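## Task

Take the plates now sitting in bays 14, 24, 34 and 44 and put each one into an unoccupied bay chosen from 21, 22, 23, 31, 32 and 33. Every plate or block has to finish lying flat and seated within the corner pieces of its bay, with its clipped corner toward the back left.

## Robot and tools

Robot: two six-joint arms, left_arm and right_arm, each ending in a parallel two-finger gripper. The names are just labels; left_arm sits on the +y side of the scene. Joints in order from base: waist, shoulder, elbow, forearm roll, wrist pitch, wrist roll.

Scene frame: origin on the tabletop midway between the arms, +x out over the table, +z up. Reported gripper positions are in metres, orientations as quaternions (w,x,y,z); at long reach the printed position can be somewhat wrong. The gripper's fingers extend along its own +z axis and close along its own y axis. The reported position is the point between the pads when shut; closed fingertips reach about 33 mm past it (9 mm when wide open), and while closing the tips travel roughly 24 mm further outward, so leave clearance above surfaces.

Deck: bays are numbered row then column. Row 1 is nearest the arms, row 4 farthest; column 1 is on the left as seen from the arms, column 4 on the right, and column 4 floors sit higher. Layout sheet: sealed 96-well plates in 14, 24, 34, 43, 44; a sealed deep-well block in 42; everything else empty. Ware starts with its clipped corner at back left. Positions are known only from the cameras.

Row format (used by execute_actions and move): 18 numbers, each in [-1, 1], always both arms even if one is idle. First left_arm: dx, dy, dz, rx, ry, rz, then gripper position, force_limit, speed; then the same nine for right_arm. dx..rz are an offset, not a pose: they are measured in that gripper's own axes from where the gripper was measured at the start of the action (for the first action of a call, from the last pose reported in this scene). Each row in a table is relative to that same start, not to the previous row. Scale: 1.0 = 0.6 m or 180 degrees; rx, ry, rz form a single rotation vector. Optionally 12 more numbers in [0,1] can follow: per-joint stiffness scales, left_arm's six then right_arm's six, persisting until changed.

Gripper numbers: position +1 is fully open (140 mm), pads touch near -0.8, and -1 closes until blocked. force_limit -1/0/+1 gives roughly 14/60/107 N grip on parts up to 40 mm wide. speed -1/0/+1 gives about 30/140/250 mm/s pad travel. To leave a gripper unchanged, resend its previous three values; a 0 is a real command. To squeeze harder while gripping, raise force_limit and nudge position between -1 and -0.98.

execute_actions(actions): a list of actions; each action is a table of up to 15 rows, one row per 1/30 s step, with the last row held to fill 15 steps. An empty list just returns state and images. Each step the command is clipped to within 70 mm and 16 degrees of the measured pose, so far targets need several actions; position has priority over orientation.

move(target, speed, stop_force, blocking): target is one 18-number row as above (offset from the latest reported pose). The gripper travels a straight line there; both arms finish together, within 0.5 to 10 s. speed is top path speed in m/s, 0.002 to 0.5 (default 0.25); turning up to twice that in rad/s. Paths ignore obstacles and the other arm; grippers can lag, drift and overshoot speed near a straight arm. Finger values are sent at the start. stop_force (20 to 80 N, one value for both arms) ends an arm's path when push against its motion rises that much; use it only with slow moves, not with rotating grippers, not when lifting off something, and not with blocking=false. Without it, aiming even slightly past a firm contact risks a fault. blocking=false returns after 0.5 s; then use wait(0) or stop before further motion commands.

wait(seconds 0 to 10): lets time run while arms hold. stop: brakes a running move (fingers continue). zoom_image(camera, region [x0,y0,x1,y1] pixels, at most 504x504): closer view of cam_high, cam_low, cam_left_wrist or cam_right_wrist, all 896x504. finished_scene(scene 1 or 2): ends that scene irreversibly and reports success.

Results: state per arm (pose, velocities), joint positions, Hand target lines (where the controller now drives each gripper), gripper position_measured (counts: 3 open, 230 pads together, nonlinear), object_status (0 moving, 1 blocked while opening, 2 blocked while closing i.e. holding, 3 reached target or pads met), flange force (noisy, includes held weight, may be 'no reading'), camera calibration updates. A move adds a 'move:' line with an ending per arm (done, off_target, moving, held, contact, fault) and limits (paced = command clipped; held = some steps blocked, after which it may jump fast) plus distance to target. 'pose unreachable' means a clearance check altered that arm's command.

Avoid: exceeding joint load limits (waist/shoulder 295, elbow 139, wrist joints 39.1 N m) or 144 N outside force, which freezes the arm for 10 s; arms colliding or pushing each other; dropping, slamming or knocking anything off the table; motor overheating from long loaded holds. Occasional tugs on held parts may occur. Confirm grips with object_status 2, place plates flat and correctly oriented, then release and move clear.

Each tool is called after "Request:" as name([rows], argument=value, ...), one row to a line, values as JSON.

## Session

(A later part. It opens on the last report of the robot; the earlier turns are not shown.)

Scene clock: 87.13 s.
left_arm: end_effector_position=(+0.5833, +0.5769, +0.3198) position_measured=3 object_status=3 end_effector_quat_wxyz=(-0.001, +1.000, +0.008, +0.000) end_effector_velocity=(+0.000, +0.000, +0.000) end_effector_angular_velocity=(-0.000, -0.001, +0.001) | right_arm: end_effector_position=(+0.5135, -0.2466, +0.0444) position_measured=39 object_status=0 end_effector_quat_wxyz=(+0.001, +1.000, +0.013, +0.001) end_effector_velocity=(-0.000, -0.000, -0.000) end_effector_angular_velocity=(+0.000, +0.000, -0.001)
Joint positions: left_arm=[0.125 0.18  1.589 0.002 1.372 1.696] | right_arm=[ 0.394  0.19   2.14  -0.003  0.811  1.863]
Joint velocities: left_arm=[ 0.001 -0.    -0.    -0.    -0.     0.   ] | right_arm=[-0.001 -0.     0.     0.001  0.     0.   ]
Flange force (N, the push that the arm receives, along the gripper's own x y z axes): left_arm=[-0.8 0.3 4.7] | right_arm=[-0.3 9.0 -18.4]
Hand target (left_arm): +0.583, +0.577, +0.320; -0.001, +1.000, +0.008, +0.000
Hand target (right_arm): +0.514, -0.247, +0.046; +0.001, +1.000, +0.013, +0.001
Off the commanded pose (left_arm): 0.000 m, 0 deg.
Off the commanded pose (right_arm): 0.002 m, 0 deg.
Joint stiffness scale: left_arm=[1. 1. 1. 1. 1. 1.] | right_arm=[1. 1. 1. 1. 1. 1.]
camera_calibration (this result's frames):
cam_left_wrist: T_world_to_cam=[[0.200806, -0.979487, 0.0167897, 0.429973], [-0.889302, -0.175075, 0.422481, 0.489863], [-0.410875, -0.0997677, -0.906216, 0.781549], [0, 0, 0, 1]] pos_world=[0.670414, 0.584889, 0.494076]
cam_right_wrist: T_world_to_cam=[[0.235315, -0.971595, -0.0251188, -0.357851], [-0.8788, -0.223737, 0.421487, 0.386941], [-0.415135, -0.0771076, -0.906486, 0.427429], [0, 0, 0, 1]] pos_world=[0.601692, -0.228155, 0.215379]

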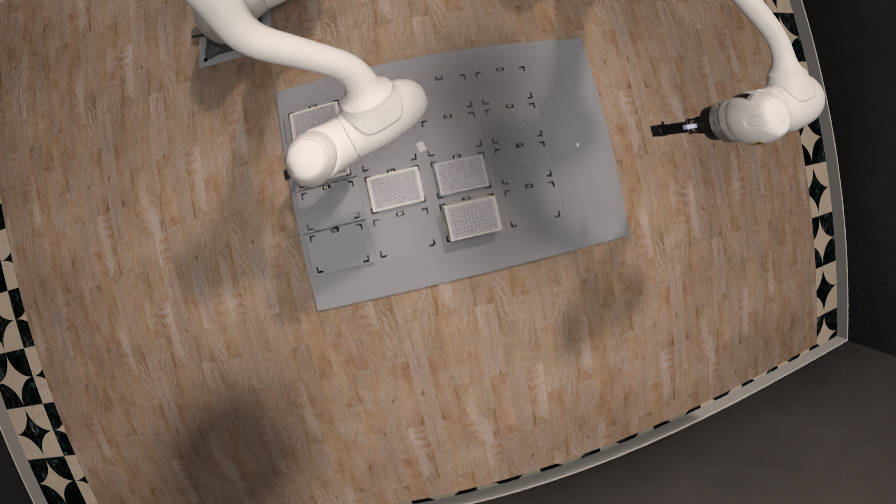

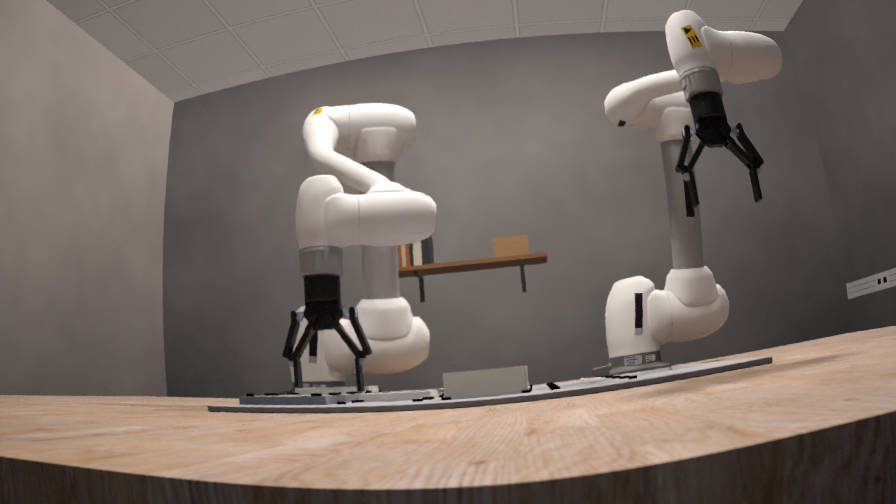

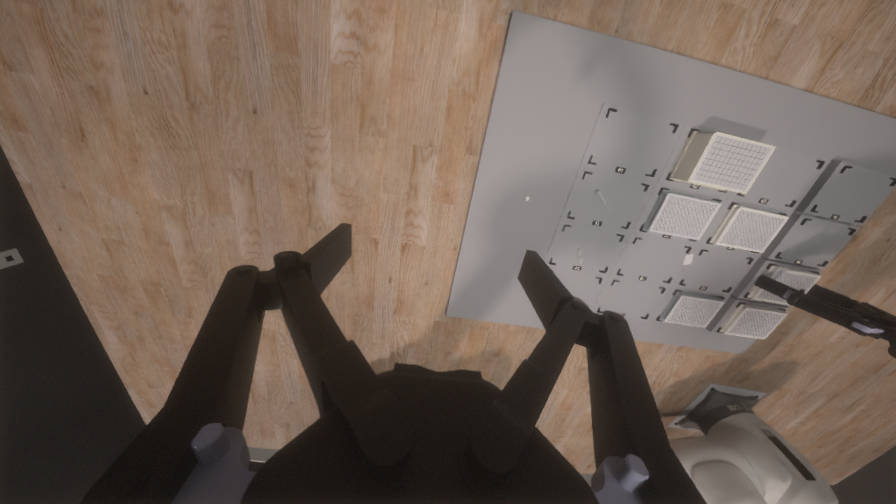

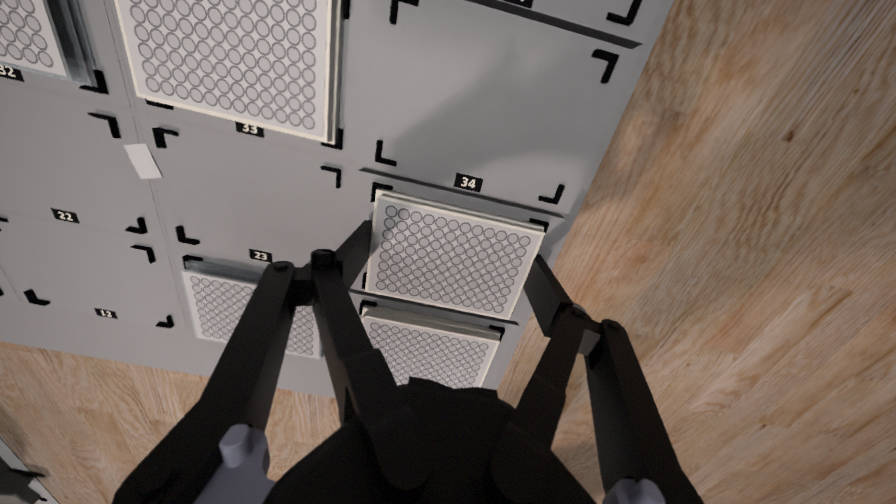

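Request:
move(target=[0,0,0,0,0,0,1,0,0,0.003,-0.001,-0.03,0,0,0,-1,0.3,-0.6], speed=0.07)

Request:
move(target=[0,0,0,0,0,0,1,0,0,0.0142,-0.5493,0,-0.001,-0.001,0.002,-1,0.3,-0.6], speed=0.3)

Request:
move(target=[0,0,0,0,0,0,1,0,0,-0.002,0.0017,0.044,0,0,0,-1,0.3,-0.6], speed=0.06)

Request:
zoom_image(camera="cam_right_wrist", region=[294,120,614,340])

Scene clock: 92.63 s.
left_arm: end_effector_position=(+0.5833, +0.5769, +0.3198) position_measured=3 object_status=3 end_effector_quat_wxyz=(-0.001, +1.000, +0.008, +0.000) end_effector_velocity=(-0.000, +0.001, -0.001) end_effector_angular_velocity=(+0.001, +0.002, +0.001) | right_arm: end_effector_position=(+0.5135, -0.2466, +0.0580) position_measured=40 object_status=2 end_effector_quat_wxyz=(+0.001, +1.000, +0.013, -0.001) end_effector_velocity=(-0.000, -0.000, +0.002) end_effector_angular_velocity=(-0.000, +0.001, -0.001)
Joint positions: left_arm=[0.125 0.18  1.589 0.002 1.372 1.696] | right_arm=[ 0.394  0.174  2.126 -0.003  0.844  1.863]
Joint velocities: left_arm=[ 0.001  0.001  0.     0.001  0.    -0.001] | right_arm=[-0.001 -0.002 -0.002  0.     0.005 -0.   ]
Flange force (N, the push that the arm receives, along the gripper's own x y z axes): left_arm=[0.7 1.3 5.4] | right_arm=[3.0 5.2 3.3]
Hand target (left_arm): +0.583, +0.577, +0.320; -0.001, +1.000, +0.008, +0.000
Hand target (right_arm): +0.515, -0.246, +0.062; +0.001, +1.000, +0.013, +0.001
Off the commanded pose (left_arm): 0.000 m, 0 deg.
Off the commanded pose (right_arm): 0.005 m, 0 deg.
Joint stiffness scale: left_arm=[1. 1. 1. 1. 1. 1.] | right_arm=[1. 1. 1. 1. 1. 1.]
move: off_target (right_arm)
camera_calibration (this result's frames):
cam_left_wrist: T_world_to_cam=[[0.200806, -0.979487, 0.0167899, 0.429973], [-0.889303, -0.175075, 0.422481, 0.489863], [-0.410875, -0.0997678, -0.906216, 0.781549], [0, 0, 0, 1]] pos_world=[0.670414, 0.584889, 0.494076]
cam_right_wrist: T_world_to_cam=[[0.235156, -0.971642, -0.0247462, -0.35748], [-0.877232, -0.223133, 0.42506, 0.380347], [-0.418528, -0.0782472, -0.904827, 0.441167], [0, 0, 0, 1]] pos_world=[0.602356, -0.227954, 0.228663]

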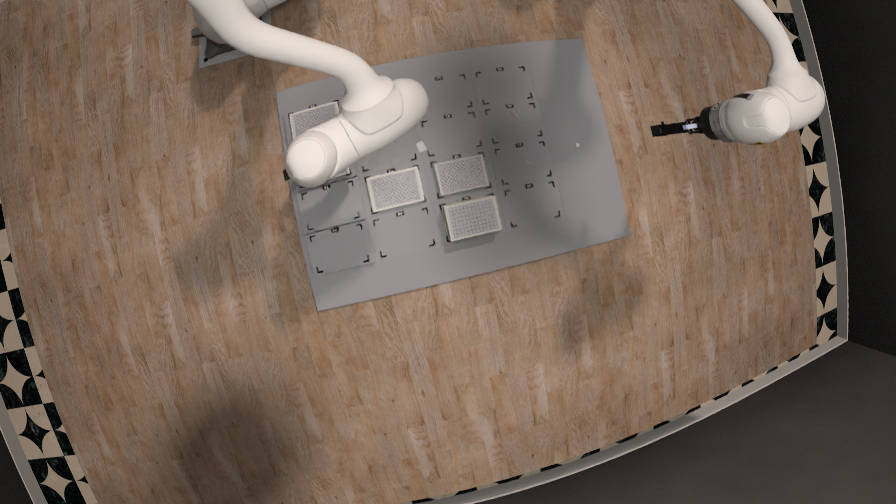

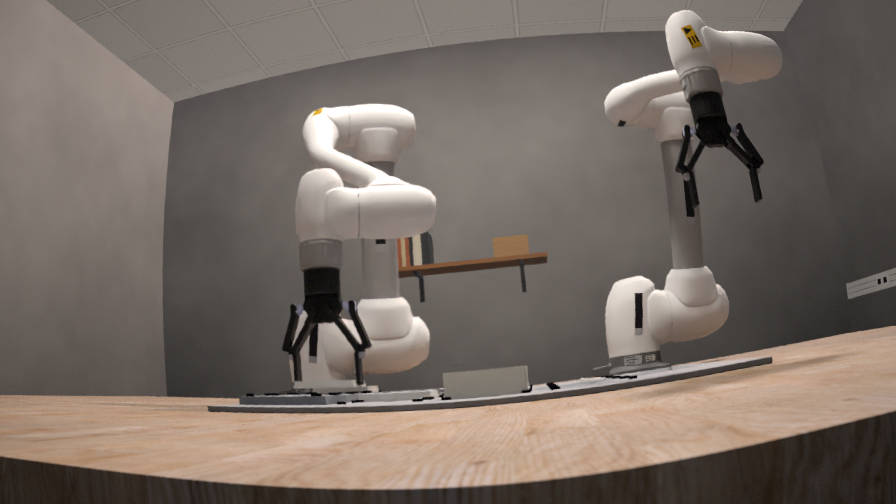

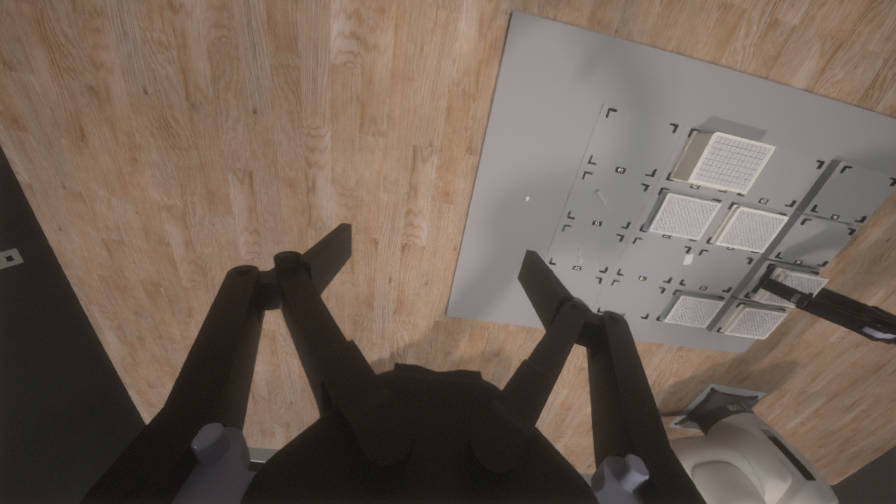

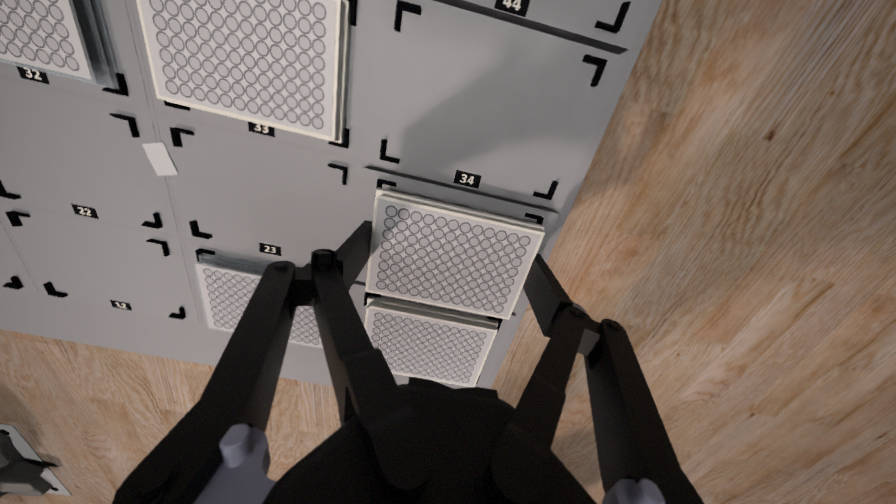

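Scene clock: 94.37 s.
left_arm: end_effector_position=(+0.5833, +0.5769, +0.3198) position_measured=3 object_status=3 end_effector_quat_wxyz=(-0.001, +1.000, +0.008, +0.000) end_effector_velocity=(-0.000, -0.001, -0.000) end_effector_angular_velocity=(-0.003, +0.001, -0.001) | right_arm: end_effector_position=(+0.5138, +0.0824, +0.0583) position_measured=40 object_status=2 end_effector_quat_wxyz=(+0.000, +1.000, +0.012, -0.001) end_effector_velocity=(-0.000, +0.002, +0.000) end_effector_angular_velocity=(-0.001, +0.001, -0.001)
Joint positions: left_arm=[0.125 0.18  1.589 0.002 1.372 1.696] | right_arm=[0.851 0.433 1.758 0.001 0.953 2.319]
Joint velocities: left_arm=[-0.001 -0.     0.    -0.002  0.001  0.   ] | right_arm=[ 0.002  0.002 -0.003 -0.     0.002  0.003]
Flange force (N, the push that the arm receives, along the gripper's own x y z axes): left_arm=[-1.0 0.9 5.2] | right_arm=[5.9 6.4 2.9]
Hand target (left_arm): +0.583, +0.577, +0.320; -0.001, +1.000, +0.008, +0.000
Hand target (right_arm): +0.514, +0.084, +0.057; +0.003, +1.000, +0.010, -0.002
Off the commanded pose (left_arm): 0.000 m, 0 deg.
Off the commanded pose (right_arm): 0.001 m, 0 deg.
Joint stiffness scale: left_arm=[1. 1. 1. 1. 1. 1.] | right_arm=[1. 1. 1. 1. 1. 1.]
move: done
camera_calibration (this result's frames):
cam_left_wrist: T_world_to_cam=[[0.200806, -0.979487, 0.0167897, 0.429973], [-0.889302, -0.175075, 0.422481, 0.489863], [-0.410875, -0.0997677, -0.906216, 0.781549], [0, 0, 0, 1]] pos_world=[0.670414, 0.584889, 0.494076]
cam_right_wrist: T_world_to_cam=[[0.233236, -0.972053, -0.02672, -0.0367419], [-0.877561, -0.222242, 0.424847, 0.454033], [-0.418912, -0.0756413, -0.904871, 0.467284], [0, 0, 0, 1]] pos_world=[0.602762, 0.100536, 0.228956]

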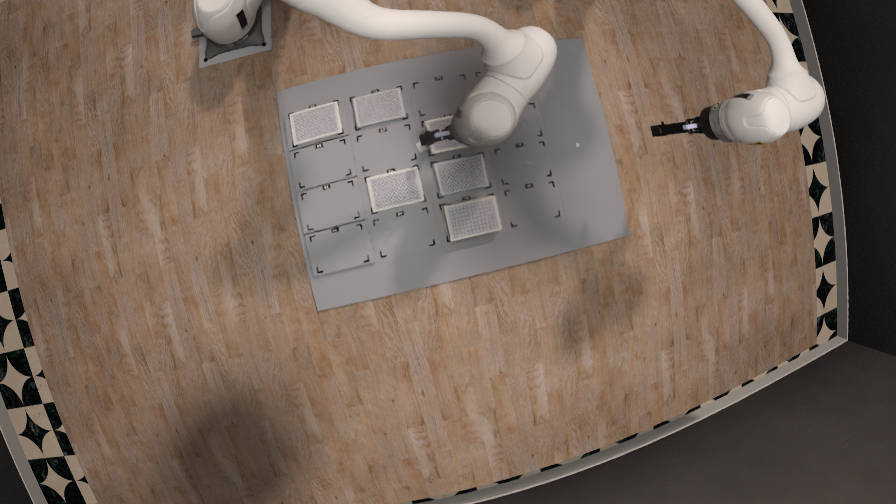

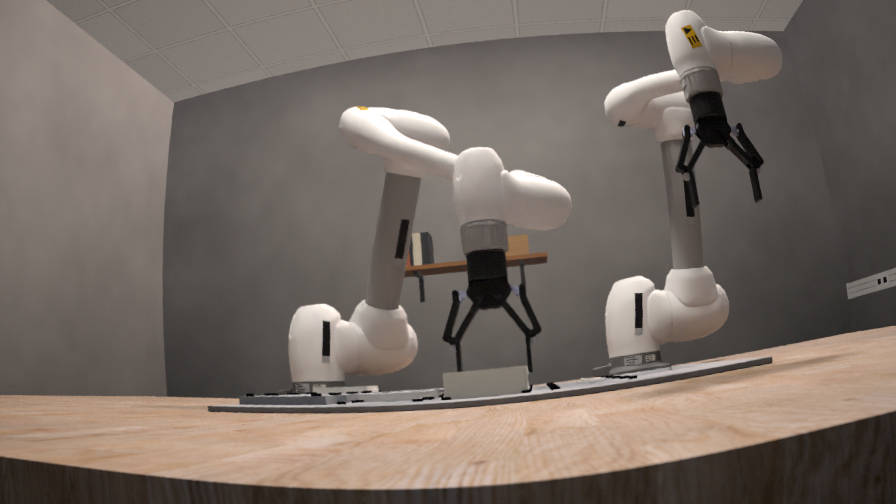

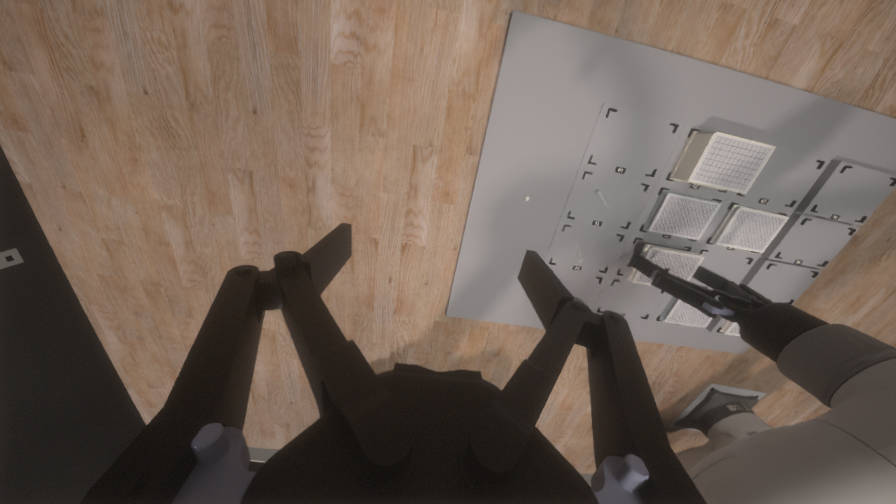

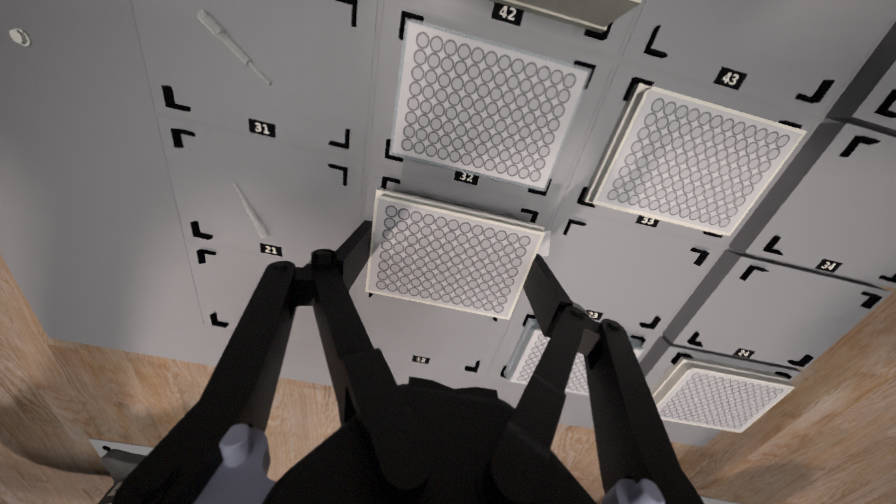

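Scene clock: 95.20 s.
left_arm: end_effector_position=(+0.5833, +0.5769, +0.3198) position_measured=3 object_status=3 end_effector_quat_wxyz=(-0.001, +1.000, +0.008, +0.000) end_effector_velocity=(+0.000, -0.000, +0.001) end_effector_angular_velocity=(+0.000, -0.003, +0.000) | right_arm: end_effector_position=(+0.5139, +0.0825, +0.0373) position_measured=40 object_status=2 end_effector_quat_wxyz=(-0.001, +1.000, +0.012, +0.000) end_effector_velocity=(+0.001, +0.000, -0.002) end_effector_angular_velocity=(+0.001, -0.002, +0.000)
Joint positions: left_arm=[0.125 0.18  1.589 0.002 1.372 1.696] | right_arm=[0.851 0.452 1.774 0.001 0.914 2.319]
Joint velocities: left_arm=[-0.    -0.001 -0.    -0.    -0.001 -0.   ] | right_arm=[-0.     0.002  0.001 -0.001 -0.005  0.   ]
Flange force (N, the push that the arm receives, along the gripper's own x y z axes): left_arm=[-0.5 1.1 5.6] | right_arm=[3.3 6.8 1.8]
Hand target (left_arm): +0.583, +0.577, +0.320; -0.001, +1.000, +0.008, +0.000
Hand target (right_arm): +0.513, +0.081, +0.032; +0.000, +1.000, +0.012, -0.001
Off the commanded pose (left_arm): 0.000 m, 0 deg.
Off the commanded pose (right_arm): 0.006 m, 0 deg.
Joint stiffness scale: left_arm=[1. 1. 1. 1. 1. 1.] | right_arm=[1. 1. 1. 1. 1. 1.]
move: off_target (right_arm)
camera_calibration (this result's frames):
cam_left_wrist: T_world_to_cam=[[0.200806, -0.979487, 0.0167898, 0.429973], [-0.889302, -0.175075, 0.422481, 0.489863], [-0.410875, -0.0997678, -0.906216, 0.781549], [0, 0, 0, 1]] pos_world=[0.670414, 0.584889, 0.494076]
cam_right_wrist: T_world_to_cam=[[0.233264, -0.97199, -0.0286907, -0.0371794], [-0.878759, -0.22334, 0.421784, 0.463901], [-0.416378, -0.073175, -0.906242, 0.446805], [0, 0, 0, 1]] pos_world=[0.60237, 0.100165, 0.208181]

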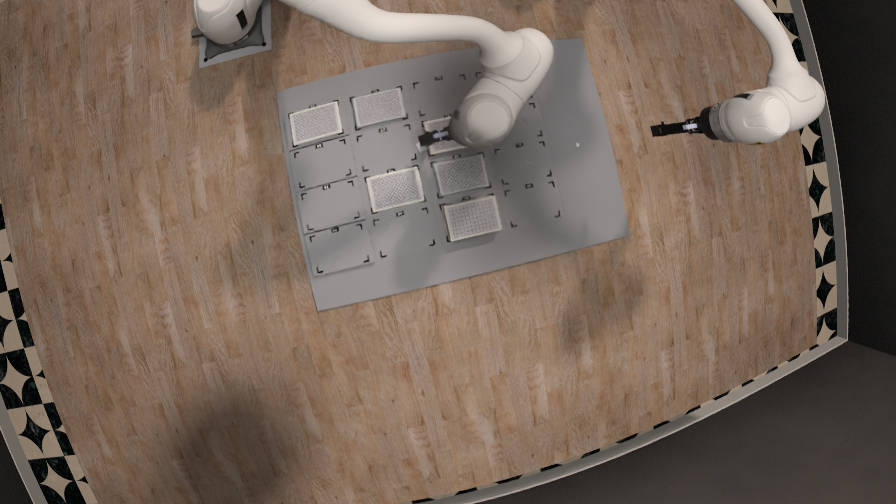

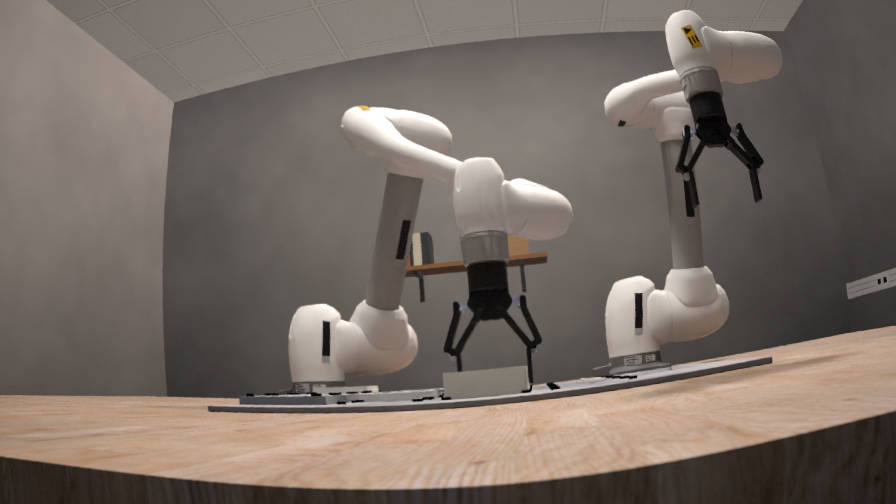

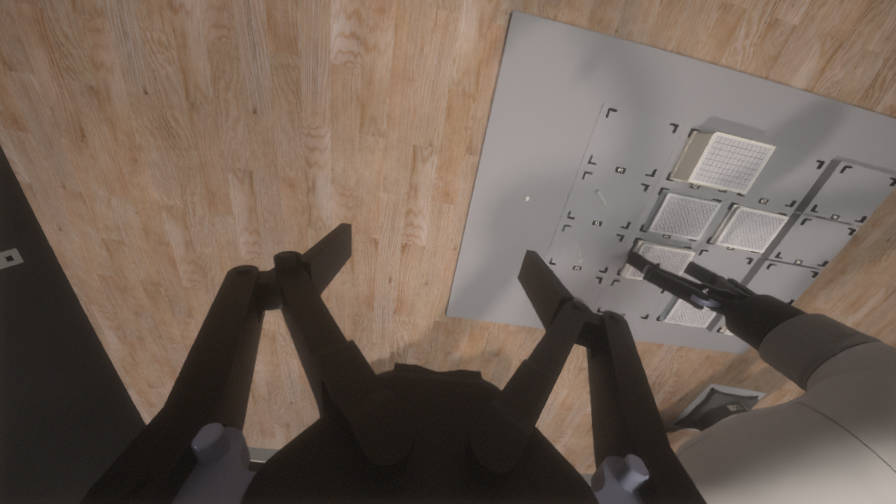

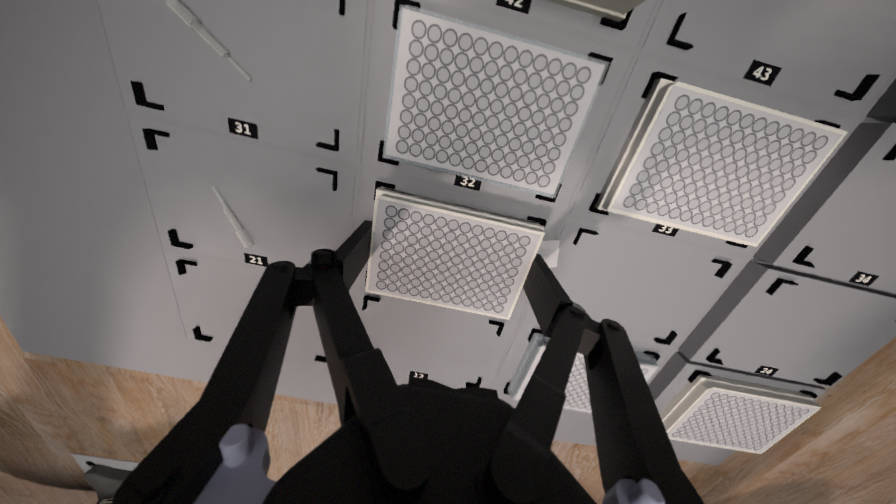

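Region (294, 120, 614, 340) of cam_right_wrist's 896x504 image, scaled by 1.575, with more detail than that image has; it fills the top 346 rows of this view, and the rest is white.

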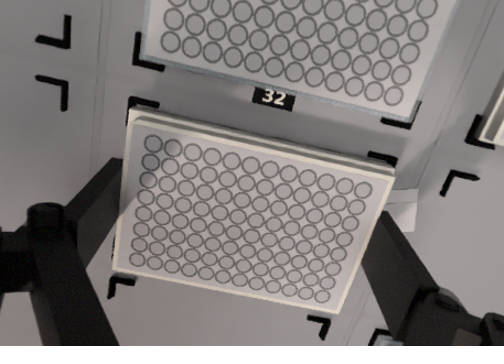

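Request:
move(target=[0,0,0,0,0,0,1,0,0,-0.0025,0.0026,0.0223,0,0,0,-1,0.3,-0.6], speed=0.014)

Request:
zoom_image(camera="cam_right_wrist", region=[294,120,614,340])

Scene clock: 100.23 s.
left_arm: end_effector_position=(+0.5833, +0.5769, +0.3198) position_measured=3 object_status=3 end_effector_quat_wxyz=(-0.001, +1.000, +0.008, +0.000) end_effector_velocity=(-0.000, +0.001, +0.002) end_effector_angular_velocity=(+0.001, -0.002, +0.000) | right_arm: end_effector_position=(+0.5139, +0.0825, +0.0304) position_measured=40 object_status=2 end_effector_quat_wxyz=(-0.002, +1.000, +0.012, +0.002) end_effector_velocity=(+0.000, -0.000, -0.000) end_effector_angular_velocity=(+0.000, -0.000, +0.000)
Joint positions: left_arm=[0.125 0.18  1.589 0.002 1.372 1.696] | right_arm=[0.851 0.457 1.781 0.001 0.897 2.319]
Joint velocities: left_arm=[ 0.001 -0.002 -0.     0.001  0.     0.   ] | right_arm=[ 0.    -0.     0.    -0.    -0.001 -0.   ]
Flange force (N, the push that the arm receives, along the gripper's own x y z axes): left_arm=[-0.4 1.1 4.6] | right_arm=[0.0 6.8 -10.6]
Hand target (left_arm): +0.583, +0.577, +0.320; -0.001, +1.000, +0.008, +0.000
Hand target (right_arm): +0.512, +0.081, +0.024; -0.001, +1.000, +0.012, +0.000
Off the commanded pose (left_arm): 0.000 m, 0 deg.
Off the commanded pose (right_arm): 0.007 m, 0 deg.
Joint stiffness scale: left_arm=[1. 1. 1. 1. 1. 1.] | right_arm=[1. 1. 1. 1. 1. 1.]
move: off_target (right_arm)
camera_calibration (this result's frames):
cam_left_wrist: T_world_to_cam=[[0.200806, -0.979487, 0.0167898, 0.429973], [-0.889302, -0.175075, 0.422481, 0.489863], [-0.410875, -0.0997677, -0.906216, 0.781549], [0, 0, 0, 1]] pos_world=[0.670414, 0.584889, 0.494076]
cam_right_wrist: T_world_to_cam=[[0.233342, -0.971905, -0.0308662, -0.0373516], [-0.880049, -0.224577, 0.418425, 0.467685], [-0.413601, -0.0704724, -0.907727, 0.438973], [0, 0, 0, 1]] pos_world=[0.601861, 0.0996646, 0.201623]

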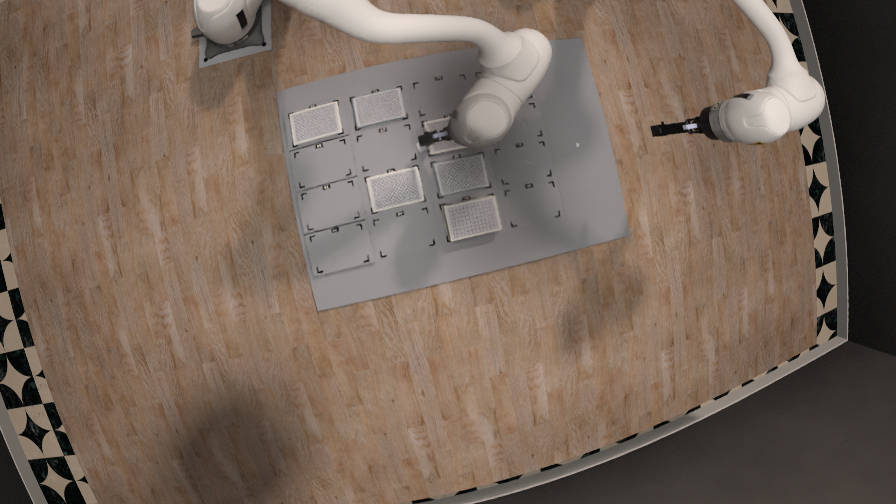

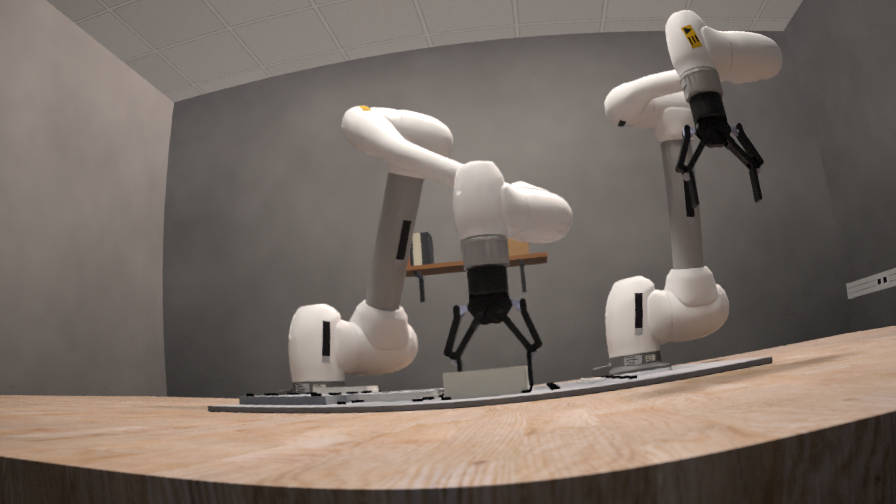

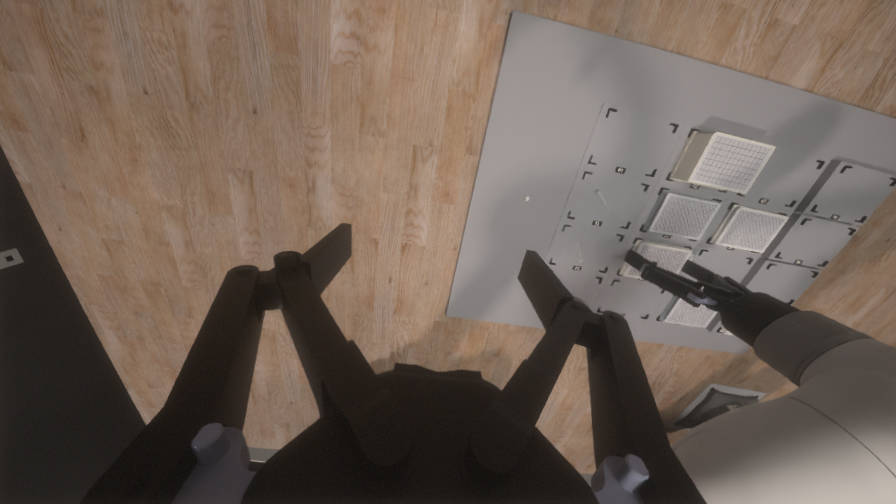

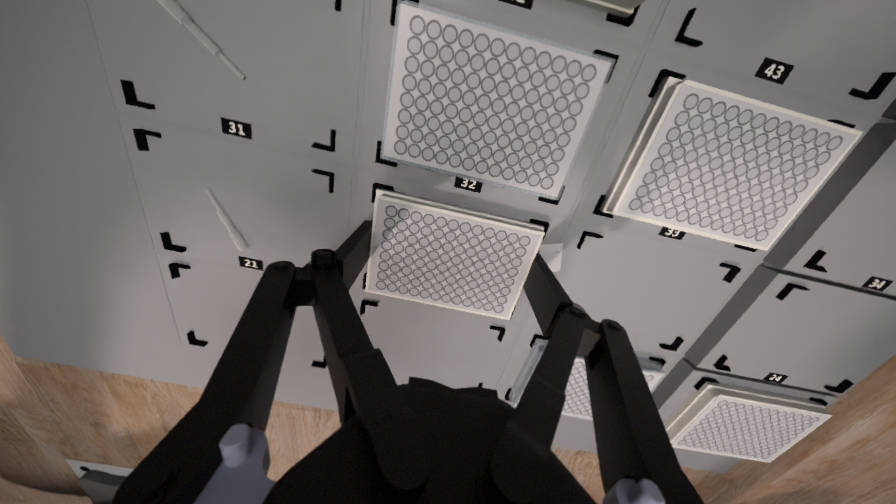

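Region (294, 120, 614, 340) of cam_right_wrist's 896x504 image, scaled by 1.575, with more detail than that image has; it fills the top 346 rows of this view, and the rest is white.

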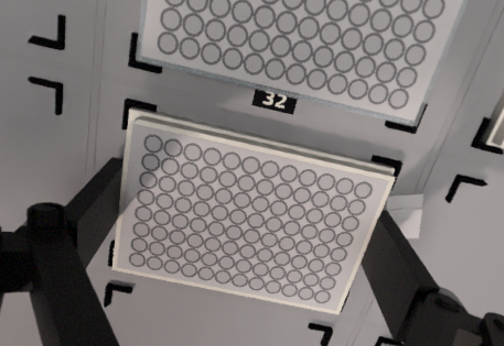

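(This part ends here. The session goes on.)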